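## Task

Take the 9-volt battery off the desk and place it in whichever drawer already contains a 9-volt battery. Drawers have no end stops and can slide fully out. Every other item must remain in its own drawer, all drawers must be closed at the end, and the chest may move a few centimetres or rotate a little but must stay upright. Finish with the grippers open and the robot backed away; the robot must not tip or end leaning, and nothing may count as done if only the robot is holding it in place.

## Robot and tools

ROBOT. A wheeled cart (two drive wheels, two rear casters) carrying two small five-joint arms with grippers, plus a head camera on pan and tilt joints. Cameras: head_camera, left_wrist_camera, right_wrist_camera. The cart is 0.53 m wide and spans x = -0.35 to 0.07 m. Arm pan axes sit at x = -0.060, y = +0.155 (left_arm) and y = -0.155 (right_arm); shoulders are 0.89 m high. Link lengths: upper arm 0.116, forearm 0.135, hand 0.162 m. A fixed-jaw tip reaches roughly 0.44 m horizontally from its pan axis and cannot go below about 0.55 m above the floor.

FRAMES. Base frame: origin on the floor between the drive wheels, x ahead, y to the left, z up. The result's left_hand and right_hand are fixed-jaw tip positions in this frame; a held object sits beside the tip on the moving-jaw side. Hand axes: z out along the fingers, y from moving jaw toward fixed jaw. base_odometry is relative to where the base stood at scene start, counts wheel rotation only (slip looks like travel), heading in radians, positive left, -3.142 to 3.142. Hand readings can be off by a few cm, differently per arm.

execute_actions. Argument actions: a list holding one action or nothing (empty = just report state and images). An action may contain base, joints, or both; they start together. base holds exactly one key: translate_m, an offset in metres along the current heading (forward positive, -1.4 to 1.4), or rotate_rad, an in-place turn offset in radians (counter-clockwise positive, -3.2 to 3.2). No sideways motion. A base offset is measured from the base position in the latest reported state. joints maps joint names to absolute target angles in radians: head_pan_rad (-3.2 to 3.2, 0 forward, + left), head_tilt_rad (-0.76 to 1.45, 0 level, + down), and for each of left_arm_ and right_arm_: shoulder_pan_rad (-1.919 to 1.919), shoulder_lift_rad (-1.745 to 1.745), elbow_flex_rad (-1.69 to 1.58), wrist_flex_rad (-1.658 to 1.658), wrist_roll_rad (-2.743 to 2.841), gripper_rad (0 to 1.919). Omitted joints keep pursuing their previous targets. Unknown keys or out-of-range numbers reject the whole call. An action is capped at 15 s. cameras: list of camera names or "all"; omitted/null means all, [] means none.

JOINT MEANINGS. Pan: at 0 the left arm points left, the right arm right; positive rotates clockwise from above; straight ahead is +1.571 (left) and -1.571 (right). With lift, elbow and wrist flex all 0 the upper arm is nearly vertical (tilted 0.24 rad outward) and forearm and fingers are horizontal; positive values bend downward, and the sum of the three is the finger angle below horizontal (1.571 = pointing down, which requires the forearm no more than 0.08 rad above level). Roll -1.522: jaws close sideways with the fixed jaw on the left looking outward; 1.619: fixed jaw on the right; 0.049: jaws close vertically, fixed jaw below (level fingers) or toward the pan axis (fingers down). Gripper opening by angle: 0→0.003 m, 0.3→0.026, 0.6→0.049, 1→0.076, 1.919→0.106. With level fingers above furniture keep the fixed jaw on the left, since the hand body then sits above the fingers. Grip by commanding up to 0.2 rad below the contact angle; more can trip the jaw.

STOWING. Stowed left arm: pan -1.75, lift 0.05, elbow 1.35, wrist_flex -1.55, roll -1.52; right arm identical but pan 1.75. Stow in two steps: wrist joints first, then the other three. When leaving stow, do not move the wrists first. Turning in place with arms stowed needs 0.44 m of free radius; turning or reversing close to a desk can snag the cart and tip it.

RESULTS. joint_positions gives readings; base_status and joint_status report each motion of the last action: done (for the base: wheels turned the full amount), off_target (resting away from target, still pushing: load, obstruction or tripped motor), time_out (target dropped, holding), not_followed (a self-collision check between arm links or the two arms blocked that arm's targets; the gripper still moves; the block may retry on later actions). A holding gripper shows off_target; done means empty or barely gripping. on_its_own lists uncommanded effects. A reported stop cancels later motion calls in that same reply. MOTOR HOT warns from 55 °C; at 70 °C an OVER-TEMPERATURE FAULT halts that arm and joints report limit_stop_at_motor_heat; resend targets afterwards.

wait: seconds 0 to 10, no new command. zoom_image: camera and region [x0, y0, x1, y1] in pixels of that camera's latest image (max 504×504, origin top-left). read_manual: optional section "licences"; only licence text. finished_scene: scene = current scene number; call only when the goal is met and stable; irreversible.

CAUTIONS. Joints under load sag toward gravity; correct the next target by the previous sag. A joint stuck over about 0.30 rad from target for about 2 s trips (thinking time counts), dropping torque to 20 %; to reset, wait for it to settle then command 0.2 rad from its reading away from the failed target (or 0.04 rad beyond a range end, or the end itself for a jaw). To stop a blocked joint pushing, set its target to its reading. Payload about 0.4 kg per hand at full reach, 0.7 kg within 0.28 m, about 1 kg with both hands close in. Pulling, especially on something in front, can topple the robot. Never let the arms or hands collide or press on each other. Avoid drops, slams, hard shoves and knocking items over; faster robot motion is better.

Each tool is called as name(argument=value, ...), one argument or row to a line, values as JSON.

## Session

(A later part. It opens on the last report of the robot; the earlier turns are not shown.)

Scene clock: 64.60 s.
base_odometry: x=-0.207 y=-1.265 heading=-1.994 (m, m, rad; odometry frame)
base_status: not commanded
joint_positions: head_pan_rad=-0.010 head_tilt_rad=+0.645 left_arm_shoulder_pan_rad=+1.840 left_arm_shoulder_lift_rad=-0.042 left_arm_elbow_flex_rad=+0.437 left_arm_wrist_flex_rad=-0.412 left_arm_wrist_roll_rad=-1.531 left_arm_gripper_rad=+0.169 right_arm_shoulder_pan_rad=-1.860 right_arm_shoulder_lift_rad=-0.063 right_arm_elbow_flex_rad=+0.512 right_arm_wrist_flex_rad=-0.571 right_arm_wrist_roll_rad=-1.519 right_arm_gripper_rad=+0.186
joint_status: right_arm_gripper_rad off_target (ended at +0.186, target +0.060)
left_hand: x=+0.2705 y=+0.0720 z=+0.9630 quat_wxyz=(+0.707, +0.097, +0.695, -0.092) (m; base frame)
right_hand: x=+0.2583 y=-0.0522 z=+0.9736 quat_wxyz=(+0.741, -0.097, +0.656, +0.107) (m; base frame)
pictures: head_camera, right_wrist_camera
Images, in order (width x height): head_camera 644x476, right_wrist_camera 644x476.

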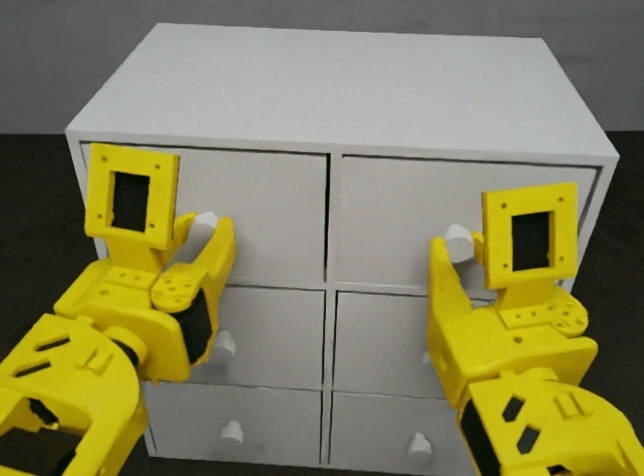

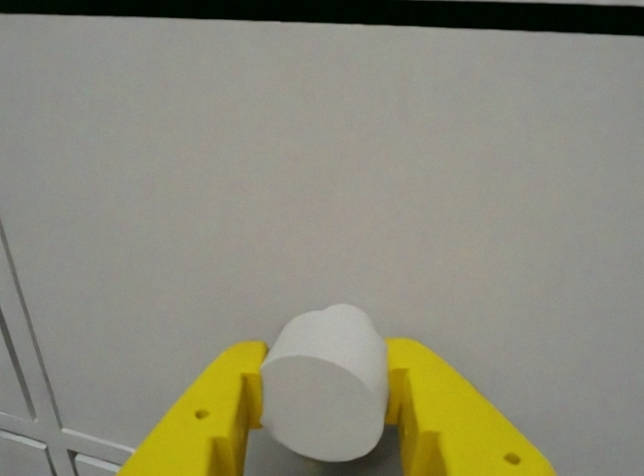

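Both gripped. Pull 4 cm.

execute_actions(
  actions=[
    {"base":{"translate_m":-0.04}},
  ],
)

Scene clock: 66.20 s.
base_odometry: x=-0.190 y=-1.228 heading=-1.992 (m, m, rad; odometry frame)
base_status: done
joint_positions: head_pan_rad=-0.010 head_tilt_rad=+0.645 left_arm_shoulder_pan_rad=+1.840 left_arm_shoulder_lift_rad=-0.039 left_arm_elbow_flex_rad=+0.434 left_arm_wrist_flex_rad=-0.413 left_arm_wrist_roll_rad=-1.531 left_arm_gripper_rad=+0.169 right_arm_shoulder_pan_rad=-1.860 right_arm_shoulder_lift_rad=-0.059 right_arm_elbow_flex_rad=+0.507 right_arm_wrist_flex_rad=-0.571 right_arm_wrist_roll_rad=-1.519 right_arm_gripper_rad=+0.185
joint_status: not commanded
left_hand: x=+0.2709 y=+0.0719 z=+0.9631 quat_wxyz=(+0.707, +0.097, +0.694, -0.093) (m; base frame)
right_hand: x=+0.2588 y=-0.0521 z=+0.9735 quat_wxyz=(+0.741, -0.097, +0.656, +0.107) (m; base frame)
pictures: head_camera, left_wrist_camera, right_wrist_camera
Images, in order (width x height): head_camera 644x476, left_wrist_camera 644x476, right_wrist_camera 644x476.

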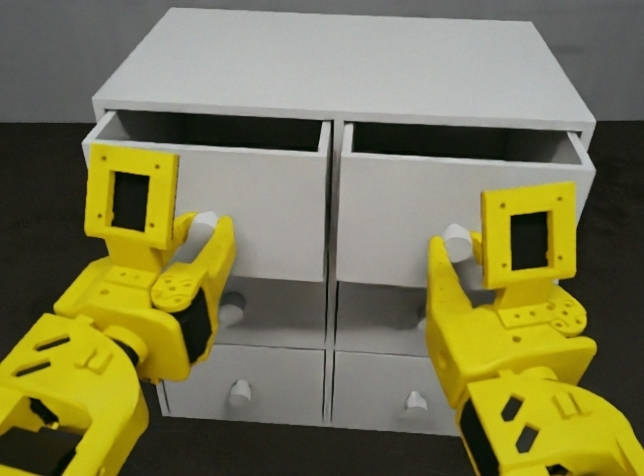

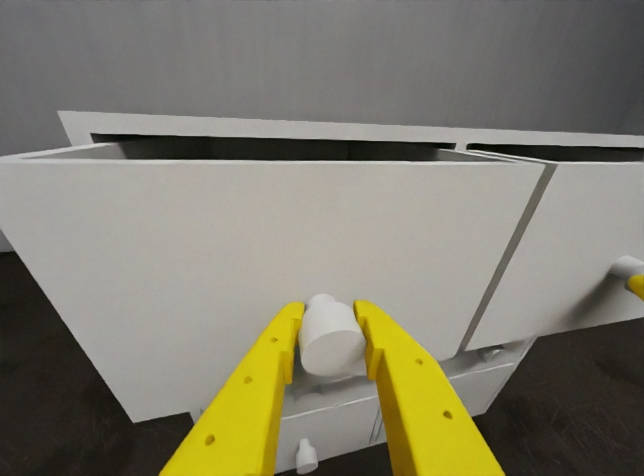

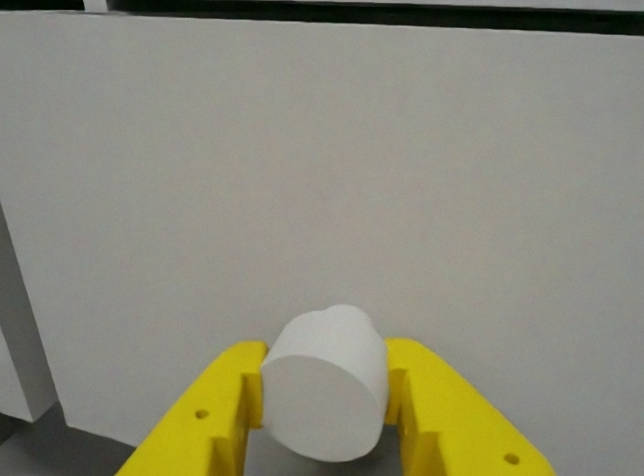

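execute_actions(
  actions=[
    {"base":{"translate_m":-0.04},"joints":{"head_tilt_rad":0.55}},
  ],
  cameras=["head_camera"],
)

Scene clock: 68.30 s.
base_odometry: x=-0.174 y=-1.191 heading=-1.990 (m, m, rad; odometry frame)
base_status: done
joint_positions: head_pan_rad=-0.010 head_tilt_rad=+0.564 left_arm_shoulder_pan_rad=+1.840 left_arm_shoulder_lift_rad=-0.037 left_arm_elbow_flex_rad=+0.432 left_arm_wrist_flex_rad=-0.413 left_arm_wrist_roll_rad=-1.531 left_arm_gripper_rad=+0.169 right_arm_shoulder_pan_rad=-1.860 right_arm_shoulder_lift_rad=-0.057 right_arm_elbow_flex_rad=+0.506 right_arm_wrist_flex_rad=-0.572 right_arm_wrist_roll_rad=-1.519 right_arm_gripper_rad=+0.185
joint_status: all done
left_hand: x=+0.2710 y=+0.0718 z=+0.9631 quat_wxyz=(+0.707, +0.097, +0.694, -0.093) (m; base frame)
right_hand: x=+0.2589 y=-0.0520 z=+0.9737 quat_wxyz=(+0.742, -0.096, +0.655, +0.107) (m; base frame)
pictures: head_camera
Images, in order (width x height): head_camera 644x476.

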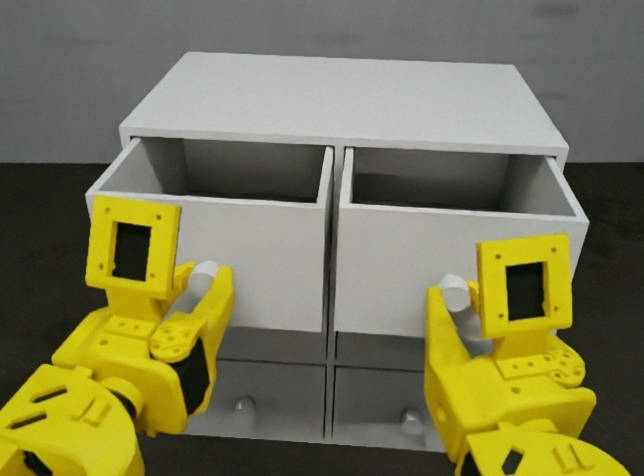

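execute_actions(
  actions=[
    {"joints":{"left_arm_gripper_rad":0.45,"right_arm_gripper_rad":0.4}},
  ],
  cameras=[],
)

execute_actions(
  actions=[
    {"base":{"translate_m":-0.035}},
  ],
  cameras=["head_camera"],
)

execute_actions(
  actions=[
    {"joints":{"left_arm_elbow_flex_rad":-0.55,"left_arm_wrist_flex_rad":0.74,"right_arm_elbow_flex_rad":-0.55,"right_arm_wrist_flex_rad":0.70,"left_arm_gripper_rad":0.6,"right_arm_gripper_rad":0.8}},
  ],
  cameras=["head_camera"],
)

Scene clock: 72.03 s.
base_odometry: x=-0.174 y=-1.191 heading=-1.990 (m, m, rad; odometry frame)
base_status: not commanded
joint_positions: head_pan_rad=-0.010 head_tilt_rad=+0.564 left_arm_shoulder_pan_rad=+1.840 left_arm_shoulder_lift_rad=-0.037 left_arm_elbow_flex_rad=+0.432 left_arm_wrist_flex_rad=-0.413 left_arm_wrist_roll_rad=-1.531 left_arm_gripper_rad=+0.442 right_arm_shoulder_pan_rad=-1.860 right_arm_shoulder_lift_rad=-0.057 right_arm_elbow_flex_rad=+0.506 right_arm_wrist_flex_rad=-0.572 right_arm_wrist_roll_rad=-1.519 right_arm_gripper_rad=+0.391
joint_status: all done
left_hand: x=+0.2710 y=+0.0718 z=+0.9631 quat_wxyz=(+0.707, +0.097, +0.694, -0.093) (m; base frame)
right_hand: x=+0.2589 y=-0.0520 z=+0.9737 quat_wxyz=(+0.742, -0.096, +0.655, +0.107) (m; base frame)
pictures: none
No camera images: the call's "cameras" was empty. Leave "cameras" out to get every camera's image.

Scene clock: 72.93 s.
base_odometry: x=-0.159 y=-1.159 heading=-1.989 (m, m, rad; odometry frame)
base_status: done
joint_positions: head_pan_rad=-0.010 head_tilt_rad=+0.564 left_arm_shoulder_pan_rad=+1.840 left_arm_shoulder_lift_rad=-0.037 left_arm_elbow_flex_rad=+0.432 left_arm_wrist_flex_rad=-0.413 left_arm_wrist_roll_rad=-1.531 left_arm_gripper_rad=+0.443 right_arm_shoulder_pan_rad=-1.860 right_arm_shoulder_lift_rad=-0.057 right_arm_elbow_flex_rad=+0.506 right_arm_wrist_flex_rad=-0.572 right_arm_wrist_roll_rad=-1.519 right_arm_gripper_rad=+0.393
joint_status: not commanded
left_hand: x=+0.2710 y=+0.0718 z=+0.9631 quat_wxyz=(+0.707, +0.097, +0.694, -0.093) (m; base frame)
right_hand: x=+0.2589 y=-0.0520 z=+0.9737 quat_wxyz=(+0.742, -0.096, +0.655, +0.107) (m; base frame)
pictures: head_camera
Images, in order (width x height): head_camera 644x476.

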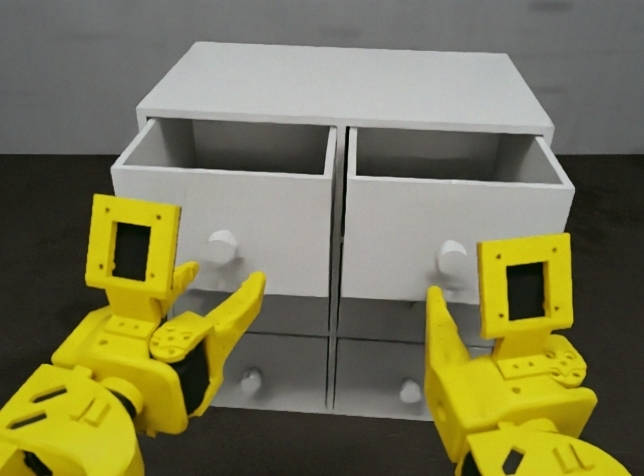

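Scene clock: 74.57 s.
base_odometry: x=-0.159 y=-1.159 heading=-1.989 (m, m, rad; odometry frame)
base_status: not commanded
joint_positions: head_pan_rad=-0.010 head_tilt_rad=+0.564 left_arm_shoulder_pan_rad=+1.840 left_arm_shoulder_lift_rad=-0.037 left_arm_elbow_flex_rad=-0.516 left_arm_wrist_flex_rad=+0.736 left_arm_wrist_roll_rad=-1.531 left_arm_gripper_rad=+0.593 right_arm_shoulder_pan_rad=-1.860 right_arm_shoulder_lift_rad=-0.057 right_arm_elbow_flex_rad=-0.514 right_arm_wrist_flex_rad=+0.699 right_arm_wrist_roll_rad=-1.519 right_arm_gripper_rad=+0.793
joint_status: all done
left_hand: x=+0.2545 y=+0.0764 z=+1.0534 quat_wxyz=(+0.634, +0.106, +0.761, -0.083) (m; base frame)
right_hand: x=+0.2462 y=-0.0558 z=+1.0646 quat_wxyz=(+0.654, -0.109, +0.743, +0.094) (m; base frame)
pictures: head_camera
Images, in order (width x height): head_camera 644x476.

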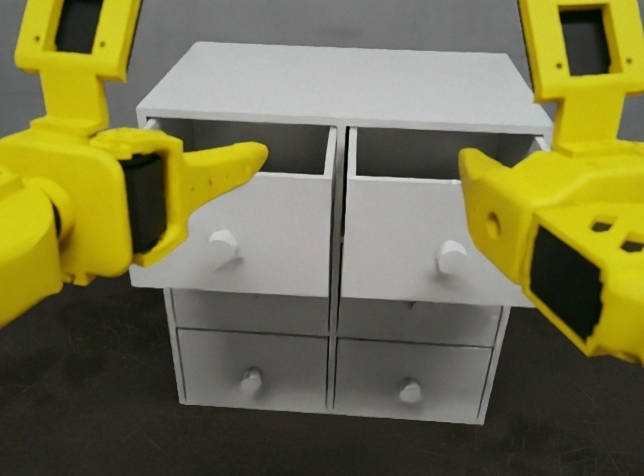

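execute_actions(
  actions=[
    {"base":{"translate_m":0.085},"joints":{"head_tilt_rad":0.7,"right_arm_wrist_flex_rad":0.78}},
  ],
)

Scene clock: 76.47 s.
base_odometry: x=-0.194 y=-1.236 heading=-1.990 (m, m, rad; odometry frame)
base_status: done
joint_positions: head_pan_rad=-0.010 head_tilt_rad=+0.695 left_arm_shoulder_pan_rad=+1.840 left_arm_shoulder_lift_rad=-0.037 left_arm_elbow_flex_rad=-0.517 left_arm_wrist_flex_rad=+0.736 left_arm_wrist_roll_rad=-1.531 left_arm_gripper_rad=+0.593 right_arm_shoulder_pan_rad=-1.860 right_arm_shoulder_lift_rad=-0.057 right_arm_elbow_flex_rad=-0.516 right_arm_wrist_flex_rad=+0.778 right_arm_wrist_roll_rad=-1.519 right_arm_gripper_rad=+0.793
joint_status: all done
left_hand: x=+0.2545 y=+0.0764 z=+1.0538 quat_wxyz=(+0.635, +0.106, +0.761, -0.083) (m; base frame)
right_hand: x=+0.2441 y=-0.0565 z=+1.0526 quat_wxyz=(+0.625, -0.113, +0.767, +0.090) (m; base frame)
pictures: head_camera, left_wrist_camera, right_wrist_camera
Images, in order (width x height): head_camera 644x476, left_wrist_camera 644x476, right_wrist_camera 644x476.

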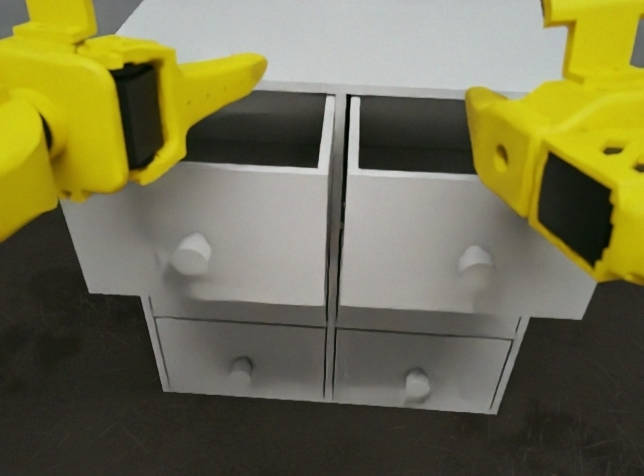

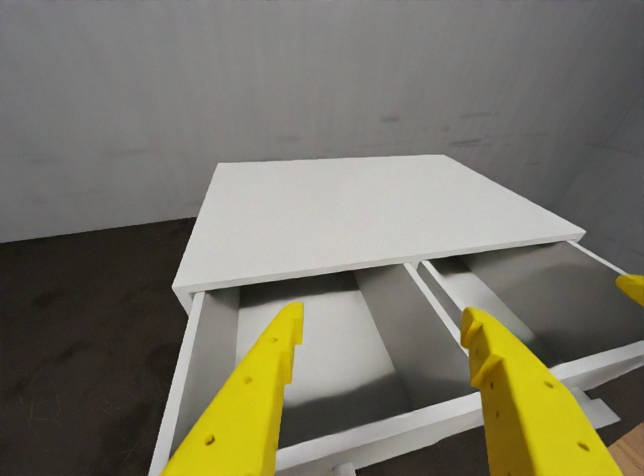

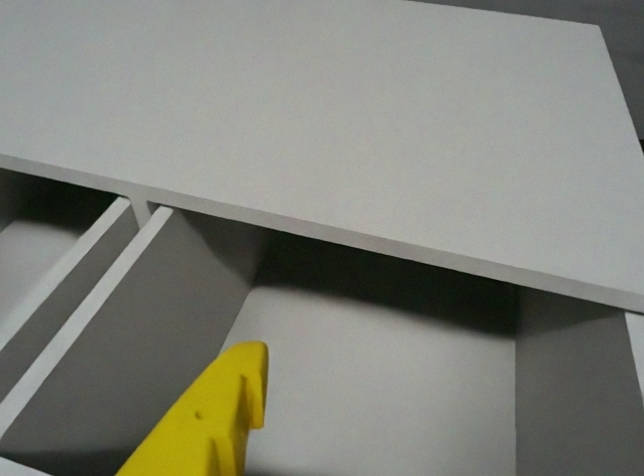

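execute_actions(
  actions=[
    {"base":{"translate_m":0.02},"joints":{"right_arm_wrist_flex_rad":0.9,"left_arm_wrist_flex_rad":0.87,"left_arm_shoulder_pan_rad":1.77}},
  ],
  cameras=["left_wrist_camera","right_wrist_camera"],
)

Scene clock: 78.57 s.
base_odometry: x=-0.202 y=-1.255 heading=-1.992 (m, m, rad; odometry frame)
base_status: done
joint_positions: head_pan_rad=-0.010 head_tilt_rad=+0.695 left_arm_shoulder_pan_rad=+1.775 left_arm_shoulder_lift_rad=-0.037 left_arm_elbow_flex_rad=-0.517 left_arm_wrist_flex_rad=+0.866 left_arm_wrist_roll_rad=-1.531 left_arm_gripper_rad=+0.593 right_arm_shoulder_pan_rad=-1.860 right_arm_shoulder_lift_rad=-0.057 right_arm_elbow_flex_rad=-0.516 right_arm_wrist_flex_rad=+0.899 right_arm_wrist_roll_rad=-1.519 right_arm_gripper_rad=+0.793
joint_status: all done
left_hand: x=+0.2538 y=+0.0979 z=+1.0335 quat_wxyz=(+0.586, +0.086, +0.804, -0.058) (m; base frame)
right_hand: x=+0.2392 y=-0.0579 z=+1.0338 quat_wxyz=(+0.577, -0.118, +0.804, +0.083) (m; base frame)
pictures: left_wrist_camera, right_wrist_camera
Images, in order (width x height): left_wrist_camera 644x476, right_wrist_camera 644x476.

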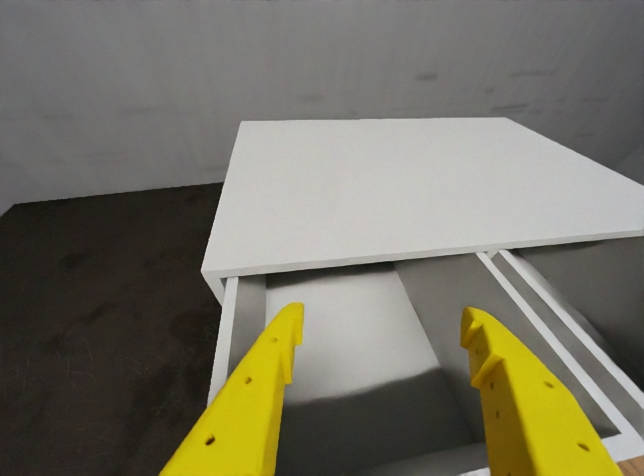

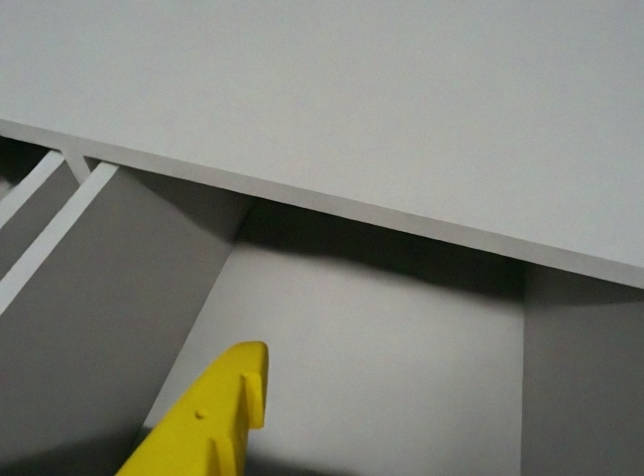

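execute_actions(
  actions=[
    {"base":{"translate_m":-0.105},"joints":{"right_arm_wrist_flex_rad":0.75,"left_arm_wrist_flex_rad":0.75,"head_tilt_rad":0.62}},
  ],
  cameras=[],
)

execute_actions(
  actions=[
    {"joints":{"left_arm_elbow_flex_rad":0.425,"left_arm_wrist_flex_rad":-0.43,"left_arm_shoulder_pan_rad":1.835,"right_arm_shoulder_pan_rad":-1.875,"right_arm_elbow_flex_rad":0.50,"right_arm_wrist_flex_rad":-0.588,"left_arm_gripper_rad":0.4,"right_arm_gripper_rad":0.36}},
  ],
  cameras=[],
)

execute_actions(
  actions=[
    {"base":{"translate_m":0.035}},
  ],
)

Scene clock: 82.10 s.
base_odometry: x=-0.159 y=-1.159 heading=-1.988 (m, m, rad; odometry frame)
base_status: done
joint_positions: head_pan_rad=-0.010 head_tilt_rad=+0.634 left_arm_shoulder_pan_rad=+1.775 left_arm_shoulder_lift_rad=-0.037 left_arm_elbow_flex_rad=-0.517 left_arm_wrist_flex_rad=+0.768 left_arm_wrist_roll_rad=-1.531 left_arm_gripper_rad=+0.593 right_arm_shoulder_pan_rad=-1.860 right_arm_shoulder_lift_rad=-0.057 right_arm_elbow_flex_rad=-0.516 right_arm_wrist_flex_rad=+0.764 right_arm_wrist_roll_rad=-1.519 right_arm_gripper_rad=+0.793
joint_status: all done
left_hand: x=+0.2579 y=+0.0970 z=+1.0488 quat_wxyz=(+0.625, +0.083, +0.774, -0.061) (m; base frame)
right_hand: x=+0.2445 y=-0.0563 z=+1.0548 quat_wxyz=(+0.630, -0.112, +0.763, +0.091) (m; base frame)
pictures: none
No camera images: the call's "cameras" was empty. Leave "cameras" out to get every camera's image.

Scene clock: 83.77 s.
base_odometry: x=-0.159 y=-1.159 heading=-1.988 (m, m, rad; odometry frame)
base_status: not commanded
joint_positions: head_pan_rad=-0.010 head_tilt_rad=+0.634 left_arm_shoulder_pan_rad=+1.829 left_arm_shoulder_lift_rad=-0.037 left_arm_elbow_flex_rad=+0.429 left_arm_wrist_flex_rad=-0.413 left_arm_wrist_roll_rad=-1.531 left_arm_gripper_rad=+0.407 right_arm_shoulder_pan_rad=-1.866 right_arm_shoulder_lift_rad=-0.057 right_arm_elbow_flex_rad=+0.507 right_arm_wrist_flex_rad=-0.572 right_arm_wrist_roll_rad=-1.519 right_arm_gripper_rad=+0.367
joint_status: all done
left_hand: x=+0.2720 y=+0.0754 z=+0.9640 quat_wxyz=(+0.709, +0.093, +0.693, -0.089) (m; base frame)
right_hand: x=+0.2583 y=-0.0501 z=+0.9732 quat_wxyz=(+0.741, -0.099, +0.655, +0.109) (m; base frame)
pictures: none
No camera images: the call's "cameras" was empty. Leave "cameras" out to get every camera's image.

Scene clock: 84.67 s.
base_odometry: x=-0.174 y=-1.192 heading=-1.988 (m, m, rad; odometry frame)
base_status: done
joint_positions: head_pan_rad=-0.010 head_tilt_rad=+0.634 left_arm_shoulder_pan_rad=+1.829 left_arm_shoulder_lift_rad=-0.037 left_arm_elbow_flex_rad=+0.431 left_arm_wrist_flex_rad=-0.413 left_arm_wrist_roll_rad=-1.531 left_arm_gripper_rad=+0.407 right_arm_shoulder_pan_rad=-1.868 right_arm_shoulder_lift_rad=-0.057 right_arm_elbow_flex_rad=+0.507 right_arm_wrist_flex_rad=-0.572 right_arm_wrist_roll_rad=-1.519 right_arm_gripper_rad=+0.367
joint_status: not commanded
left_hand: x=+0.2720 y=+0.0754 z=+0.9635 quat_wxyz=(+0.708, +0.093, +0.694, -0.089) (m; base frame)
right_hand: x=+0.2581 y=-0.0496 z=+0.9732 quat_wxyz=(+0.741, -0.099, +0.655, +0.110) (m; base frame)
pictures: head_camera, left_wrist_camera, right_wrist_camera
Images, in order (width x height): head_camera 644x476, left_wrist_camera 644x476, right_wrist_camera 644x476.

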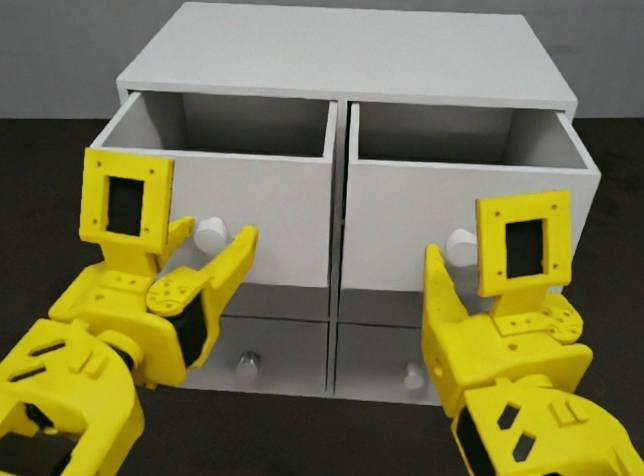

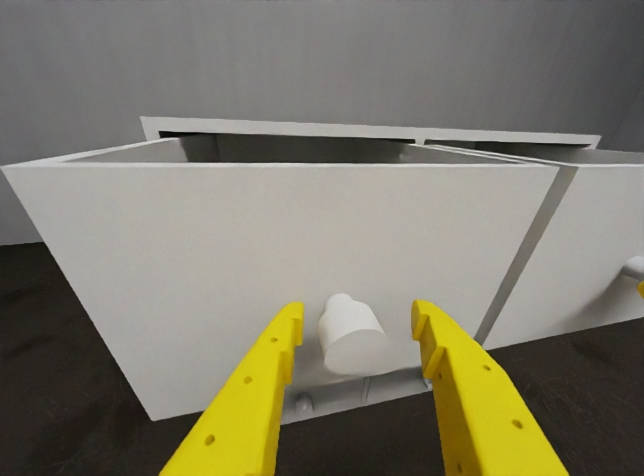

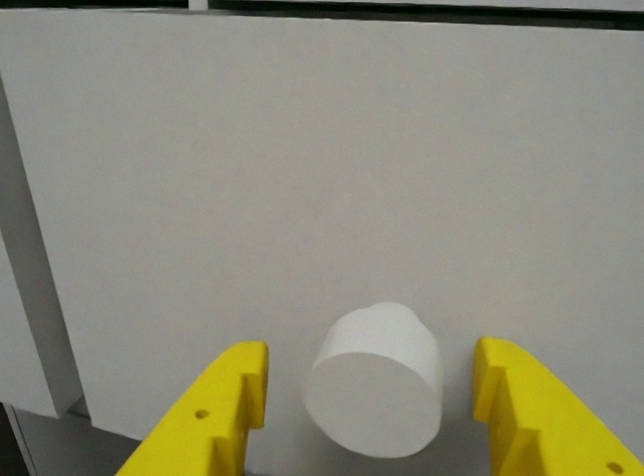

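execute_actions(
  actions=[
    {"base":{"translate_m":0.078}},
  ],
)

Scene clock: 87.80 s.
base_odometry: x=-0.205 y=-1.263 heading=-1.990 (m, m, rad; odometry frame)
base_status: done
joint_positions: head_pan_rad=-0.010 head_tilt_rad=+0.634 left_arm_shoulder_pan_rad=+1.830 left_arm_shoulder_lift_rad=-0.037 left_arm_elbow_flex_rad=+0.431 left_arm_wrist_flex_rad=-0.416 left_arm_wrist_roll_rad=-1.531 left_arm_gripper_rad=+0.407 right_arm_shoulder_pan_rad=-1.869 right_arm_shoulder_lift_rad=-0.057 right_arm_elbow_flex_rad=+0.509 right_arm_wrist_flex_rad=-0.574 right_arm_wrist_roll_rad=-1.519 right_arm_gripper_rad=+0.367
joint_status: not commanded
left_hand: x=+0.2718 y=+0.0749 z=+0.9640 quat_wxyz=(+0.709, +0.093, +0.693, -0.089) (m; base frame)
right_hand: x=+0.2579 y=-0.0491 z=+0.9730 quat_wxyz=(+0.741, -0.100, +0.655, +0.110) (m; base frame)
pictures: head_camera, left_wrist_camera, right_wrist_camera
Images, in order (width x height): head_camera 644x476, left_wrist_camera 644x476, right_wrist_camera 644x476.

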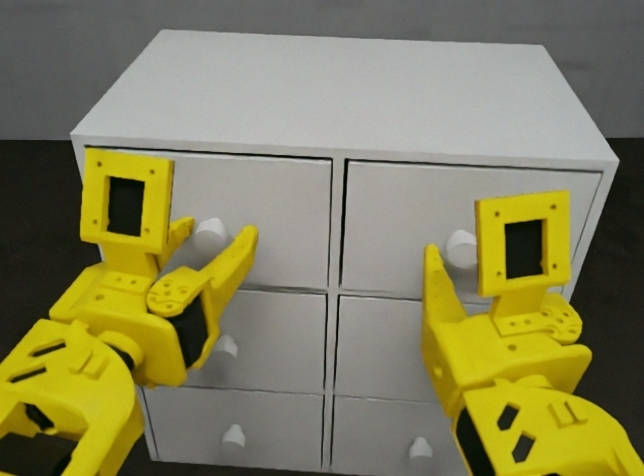

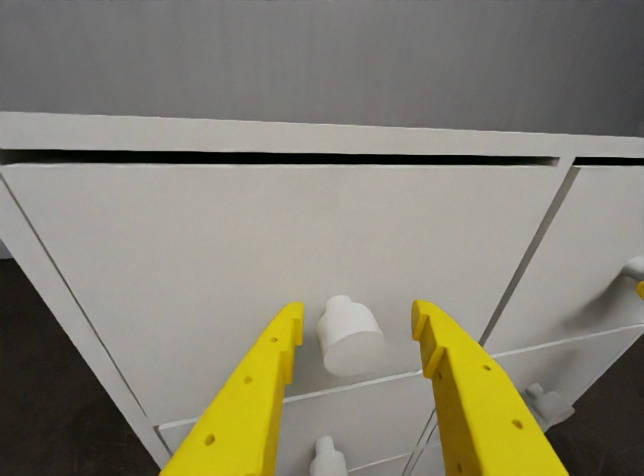

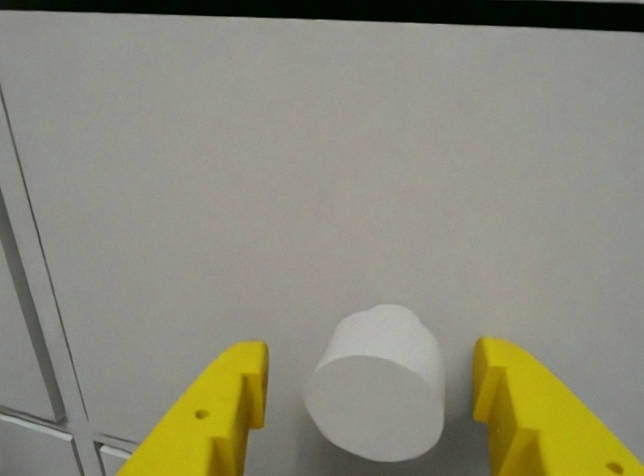

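execute_actions(
  actions=[
    {"base":{"translate_m":0.004}},
  ],
  cameras=["head_camera"],
)

execute_actions(
  actions=[
    {"base":{"translate_m":-0.035}},
  ],
  cameras=[],
)

execute_actions(
  actions=[
    {"joints":{"left_arm_shoulder_lift_rad":0.472,"left_arm_elbow_flex_rad":0.55,"left_arm_wrist_flex_rad":-1.075,"right_arm_shoulder_lift_rad":0.496,"right_arm_elbow_flex_rad":0.583,"right_arm_wrist_flex_rad":-1.234,"head_tilt_rad":0.75}},
  ],
)

Scene clock: 91.80 s.
base_odometry: x=-0.207 y=-1.266 heading=-1.991 (m, m, rad; odometry frame)
base_status: done
joint_positions: head_pan_rad=-0.010 head_tilt_rad=+0.634 left_arm_shoulder_pan_rad=+1.830 left_arm_shoulder_lift_rad=-0.037 left_arm_elbow_flex_rad=+0.432 left_arm_wrist_flex_rad=-0.416 left_arm_wrist_roll_rad=-1.531 left_arm_gripper_rad=+0.407 right_arm_shoulder_pan_rad=-1.874 right_arm_shoulder_lift_rad=-0.057 right_arm_elbow_flex_rad=+0.512 right_arm_wrist_flex_rad=-0.575 right_arm_wrist_roll_rad=-1.519 right_arm_gripper_rad=+0.365
joint_status: not commanded
left_hand: x=+0.2718 y=+0.0749 z=+0.9636 quat_wxyz=(+0.709, +0.094, +0.693, -0.089) (m; base frame)
right_hand: x=+0.2572 y=-0.0477 z=+0.9724 quat_wxyz=(+0.740, -0.101, +0.656, +0.112) (m; base frame)
pictures: head_camera
Images, in order (width x height): head_camera 644x476.

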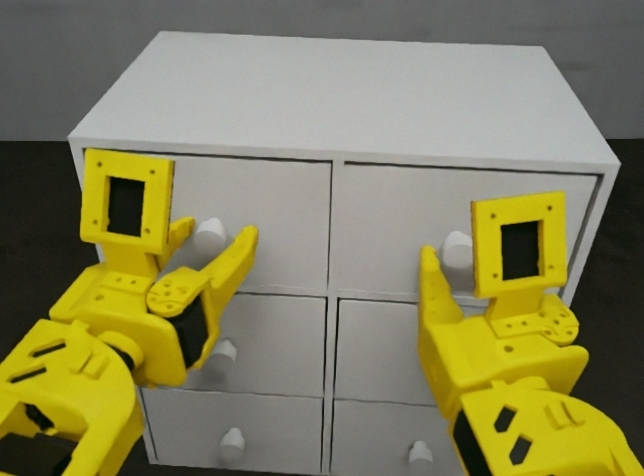

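Scene clock: 92.70 s.
base_odometry: x=-0.192 y=-1.233 heading=-1.990 (m, m, rad; odometry frame)
base_status: done
joint_positions: head_pan_rad=-0.010 head_tilt_rad=+0.634 left_arm_shoulder_pan_rad=+1.830 left_arm_shoulder_lift_rad=-0.037 left_arm_elbow_flex_rad=+0.432 left_arm_wrist_flex_rad=-0.416 left_arm_wrist_roll_rad=-1.531 left_arm_gripper_rad=+0.407 right_arm_shoulder_pan_rad=-1.874 right_arm_shoulder_lift_rad=-0.057 right_arm_elbow_flex_rad=+0.512 right_arm_wrist_flex_rad=-0.577 right_arm_wrist_roll_rad=-1.519 right_arm_gripper_rad=+0.365
joint_status: not commanded
left_hand: x=+0.2718 y=+0.0749 z=+0.9636 quat_wxyz=(+0.709, +0.094, +0.693, -0.089) (m; base frame)
right_hand: x=+0.2572 y=-0.0477 z=+0.9727 quat_wxyz=(+0.740, -0.101, +0.655, +0.112) (m; base frame)
pictures: none
No camera images: the call's "cameras" was empty. Leave "cameras" out to get every camera's image.

Scene clock: 93.93 s.
base_odometry: x=-0.192 y=-1.233 heading=-1.990 (m, m, rad; odometry frame)
base_status: not commanded
joint_positions: head_pan_rad=-0.010 head_tilt_rad=+0.744 left_arm_shoulder_pan_rad=+1.830 left_arm_shoulder_lift_rad=+0.481 left_arm_elbow_flex_rad=+0.553 left_arm_wrist_flex_rad=-1.057 left_arm_wrist_roll_rad=-1.531 left_arm_gripper_rad=+0.407 right_arm_shoulder_pan_rad=-1.874 right_arm_shoulder_lift_rad=+0.510 right_arm_elbow_flex_rad=+0.589 right_arm_wrist_flex_rad=-1.218 right_arm_wrist_roll_rad=-1.519 right_arm_gripper_rad=+0.365
joint_status: all done
left_hand: x=+0.2718 y=+0.0749 z=+0.8709 quat_wxyz=(+0.709, +0.093, +0.693, -0.089) (m; base frame)
right_hand: x=+0.2576 y=-0.0476 z=+0.8795 quat_wxyz=(+0.739, -0.101, +0.656, +0.112) (m; base frame)
pictures: head_camera, left_wrist_camera, right_wrist_camera
Images, in order (width x height): head_camera 644x476, left_wrist_camera 644x476, right_wrist_camera 644x476.

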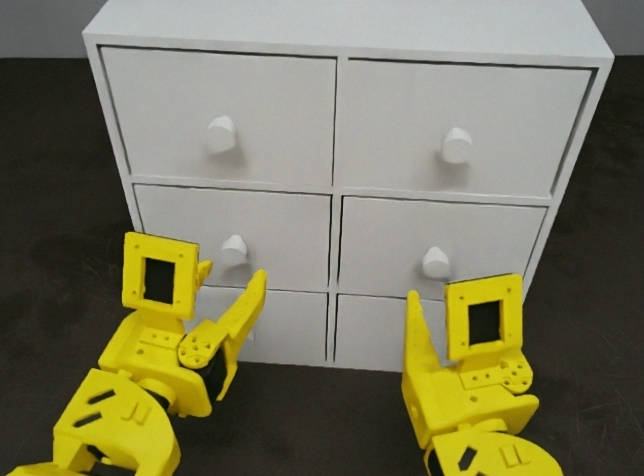

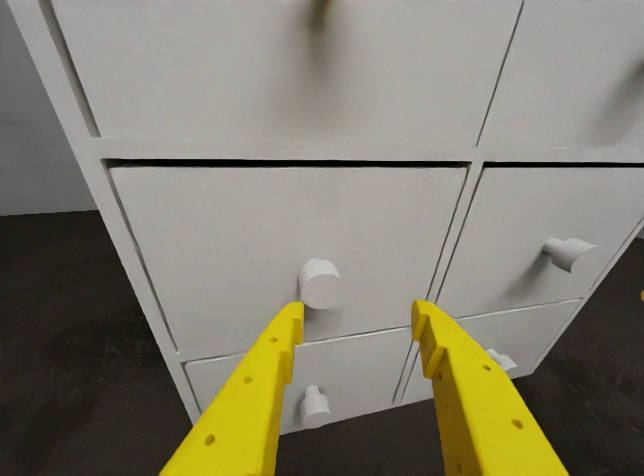

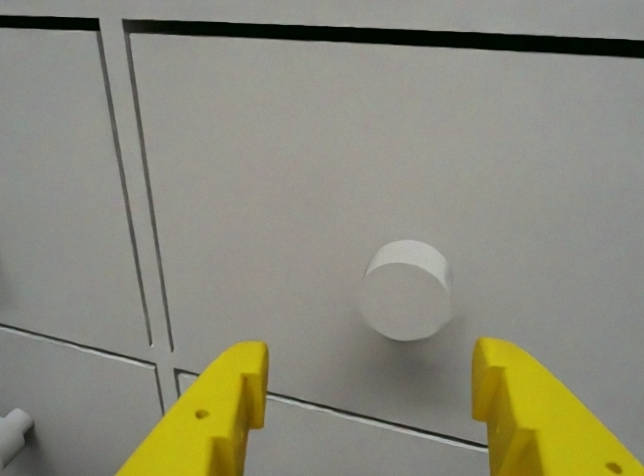

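execute_actions(
  actions=[
    {"base":{"translate_m":0.026},"joints":{"right_arm_shoulder_pan_rad":-1.86}},
  ],
)

Scene clock: 95.77 s.
base_odometry: x=-0.203 y=-1.258 heading=-1.990 (m, m, rad; odometry frame)
base_status: done
joint_positions: head_pan_rad=-0.010 head_tilt_rad=+0.745 left_arm_shoulder_pan_rad=+1.830 left_arm_shoulder_lift_rad=+0.481 left_arm_elbow_flex_rad=+0.553 left_arm_wrist_flex_rad=-1.057 left_arm_wrist_roll_rad=-1.531 left_arm_gripper_rad=+0.407 right_arm_shoulder_pan_rad=-1.868 right_arm_shoulder_lift_rad=+0.512 right_arm_elbow_flex_rad=+0.589 right_arm_wrist_flex_rad=-1.218 right_arm_wrist_roll_rad=-1.519 right_arm_gripper_rad=+0.365
joint_status: all done
left_hand: x=+0.2718 y=+0.0749 z=+0.8709 quat_wxyz=(+0.709, +0.093, +0.693, -0.089) (m; base frame)
right_hand: x=+0.2582 y=-0.0496 z=+0.8791 quat_wxyz=(+0.739, -0.099, +0.657, +0.109) (m; base frame)
pictures: head_camera, left_wrist_camera, right_wrist_camera
Images, in order (width x height): head_camera 644x476, left_wrist_camera 644x476, right_wrist_camera 644x476.

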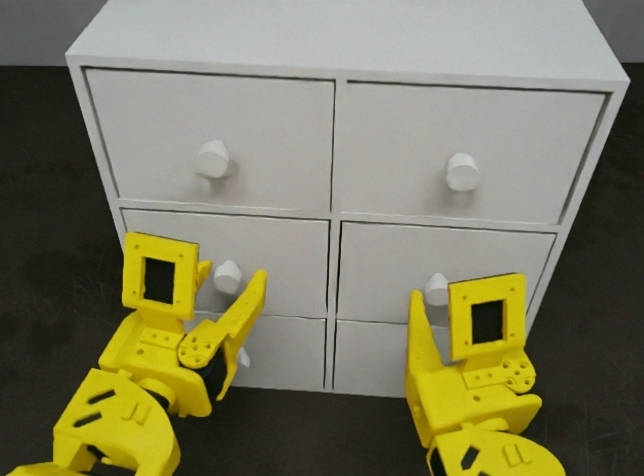

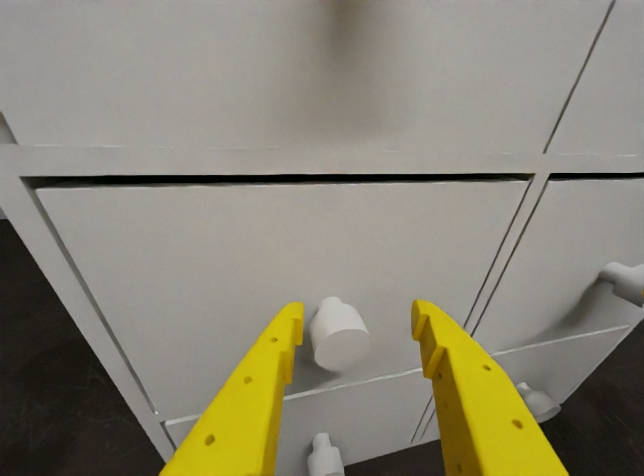

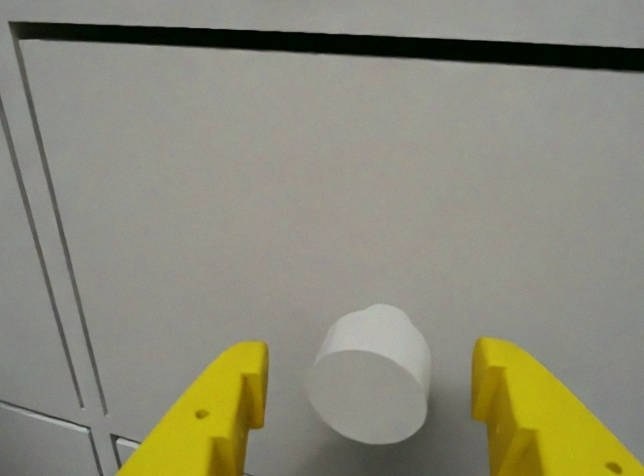

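execute_actions(
  actions=[
    {"base":{"translate_m":0.005},"joints":{"right_arm_shoulder_pan_rad":-1.85,"left_arm_wrist_flex_rad":-1.017,"right_arm_wrist_flex_rad":-1.192,"left_arm_shoulder_pan_rad":1.843,"left_arm_gripper_rad":0.3,"right_arm_gripper_rad":0.3}},
  ],
  cameras=[],
)

execute_actions(
  actions=[
    {"joints":{"left_arm_gripper_rad":0.06,"right_arm_gripper_rad":0.06}},
  ],
)

Scene clock: 97.83 s.
base_odometry: x=-0.205 y=-1.262 heading=-1.991 (m, m, rad; odometry frame)
base_status: done
joint_positions: head_pan_rad=-0.010 head_tilt_rad=+0.745 left_arm_shoulder_pan_rad=+1.836 left_arm_shoulder_lift_rad=+0.481 left_arm_elbow_flex_rad=+0.553 left_arm_wrist_flex_rad=-1.020 left_arm_wrist_roll_rad=-1.531 left_arm_gripper_rad=+0.307 right_arm_shoulder_pan_rad=-1.857 right_arm_shoulder_lift_rad=+0.512 right_arm_elbow_flex_rad=+0.589 right_arm_wrist_flex_rad=-1.195 right_arm_wrist_roll_rad=-1.519 right_arm_gripper_rad=+0.307
joint_status: all done
left_hand: x=+0.2713 y=+0.0729 z=+0.8650 quat_wxyz=(+0.696, +0.097, +0.705, -0.090) (m; base frame)
right_hand: x=+0.2597 y=-0.0529 z=+0.8754 quat_wxyz=(+0.732, -0.097, +0.666, +0.104) (m; base frame)
pictures: none
No camera images: the call's "cameras" was empty. Leave "cameras" out to get every camera's image.

Scene clock: 98.47 s.
base_odometry: x=-0.205 y=-1.262 heading=-1.991 (m, m, rad; odometry frame)
base_status: not commanded
joint_positions: head_pan_rad=-0.010 head_tilt_rad=+0.745 left_arm_shoulder_pan_rad=+1.840 left_arm_shoulder_lift_rad=+0.481 left_arm_elbow_flex_rad=+0.553 left_arm_wrist_flex_rad=-1.020 left_arm_wrist_roll_rad=-1.531 left_arm_gripper_rad=+0.169 right_arm_shoulder_pan_rad=-1.854 right_arm_shoulder_lift_rad=+0.512 right_arm_elbow_flex_rad=+0.589 right_arm_wrist_flex_rad=-1.195 right_arm_wrist_roll_rad=-1.519 right_arm_gripper_rad=+0.185
joint_status: left_arm_gripper_rad off_target (ended at +0.169, target +0.060); right_arm_gripper_rad off_target (ended at +0.185, target +0.060)
left_hand: x=+0.2710 y=+0.0719 z=+0.8650 quat_wxyz=(+0.696, +0.098, +0.705, -0.091) (m; base frame)
right_hand: x=+0.2600 y=-0.0539 z=+0.8754 quat_wxyz=(+0.732, -0.096, +0.666, +0.103) (m; base frame)
pictures: head_camera, left_wrist_camera, right_wrist_camera
Images, in order (width x height): head_camera 644x476, left_wrist_camera 644x476, right_wrist_camera 644x476.

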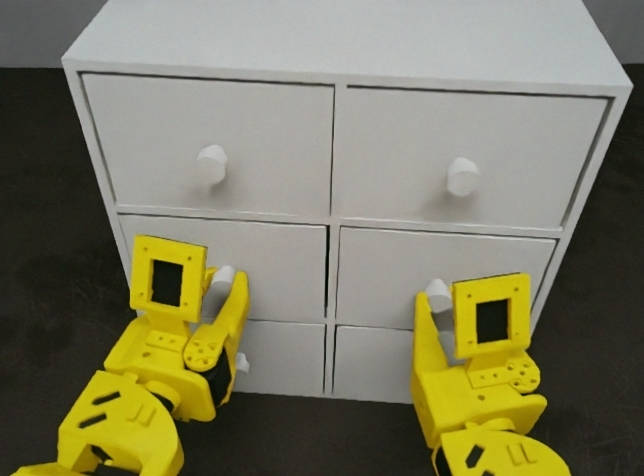

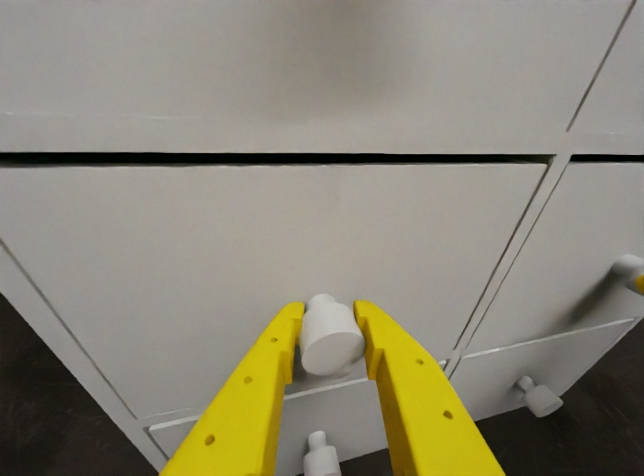

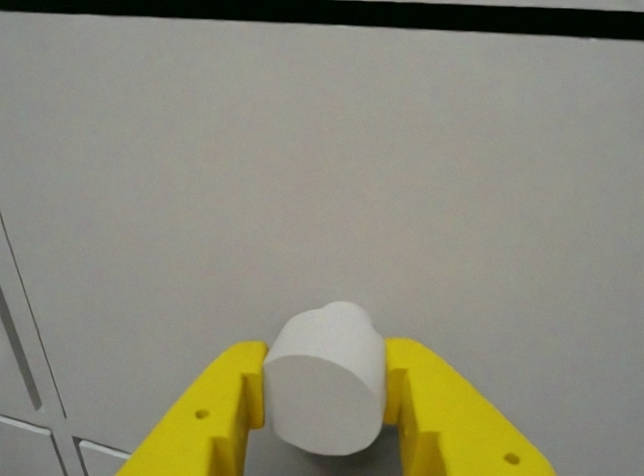

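execute_actions(
  actions=[
    {"base":{"translate_m":-0.09}},
  ],
  cameras=["head_camera"],
)

Scene clock: 101.10 s.
base_odometry: x=-0.169 y=-1.180 heading=-1.988 (m, m, rad; odometry frame)
base_status: done
joint_positions: head_pan_rad=-0.010 head_tilt_rad=+0.745 left_arm_shoulder_pan_rad=+1.840 left_arm_shoulder_lift_rad=+0.481 left_arm_elbow_flex_rad=+0.553 left_arm_wrist_flex_rad=-1.019 left_arm_wrist_roll_rad=-1.531 left_arm_gripper_rad=+0.169 right_arm_shoulder_pan_rad=-1.854 right_arm_shoulder_lift_rad=+0.515 right_arm_elbow_flex_rad=+0.589 right_arm_wrist_flex_rad=-1.193 right_arm_wrist_roll_rad=-1.519 right_arm_gripper_rad=+0.185
joint_status: not commanded
left_hand: x=+0.2710 y=+0.0719 z=+0.8648 quat_wxyz=(+0.696, +0.099, +0.706, -0.091) (m; base frame)
right_hand: x=+0.2600 y=-0.0539 z=+0.8742 quat_wxyz=(+0.731, -0.096, +0.668, +0.103) (m; base frame)
pictures: head_camera
Images, in order (width x height): head_camera 644x476.

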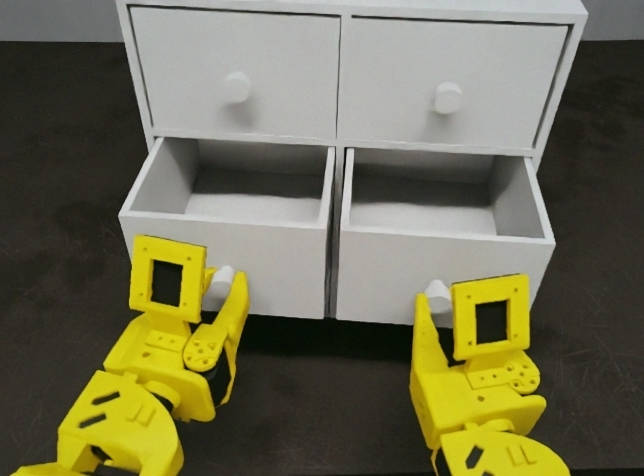

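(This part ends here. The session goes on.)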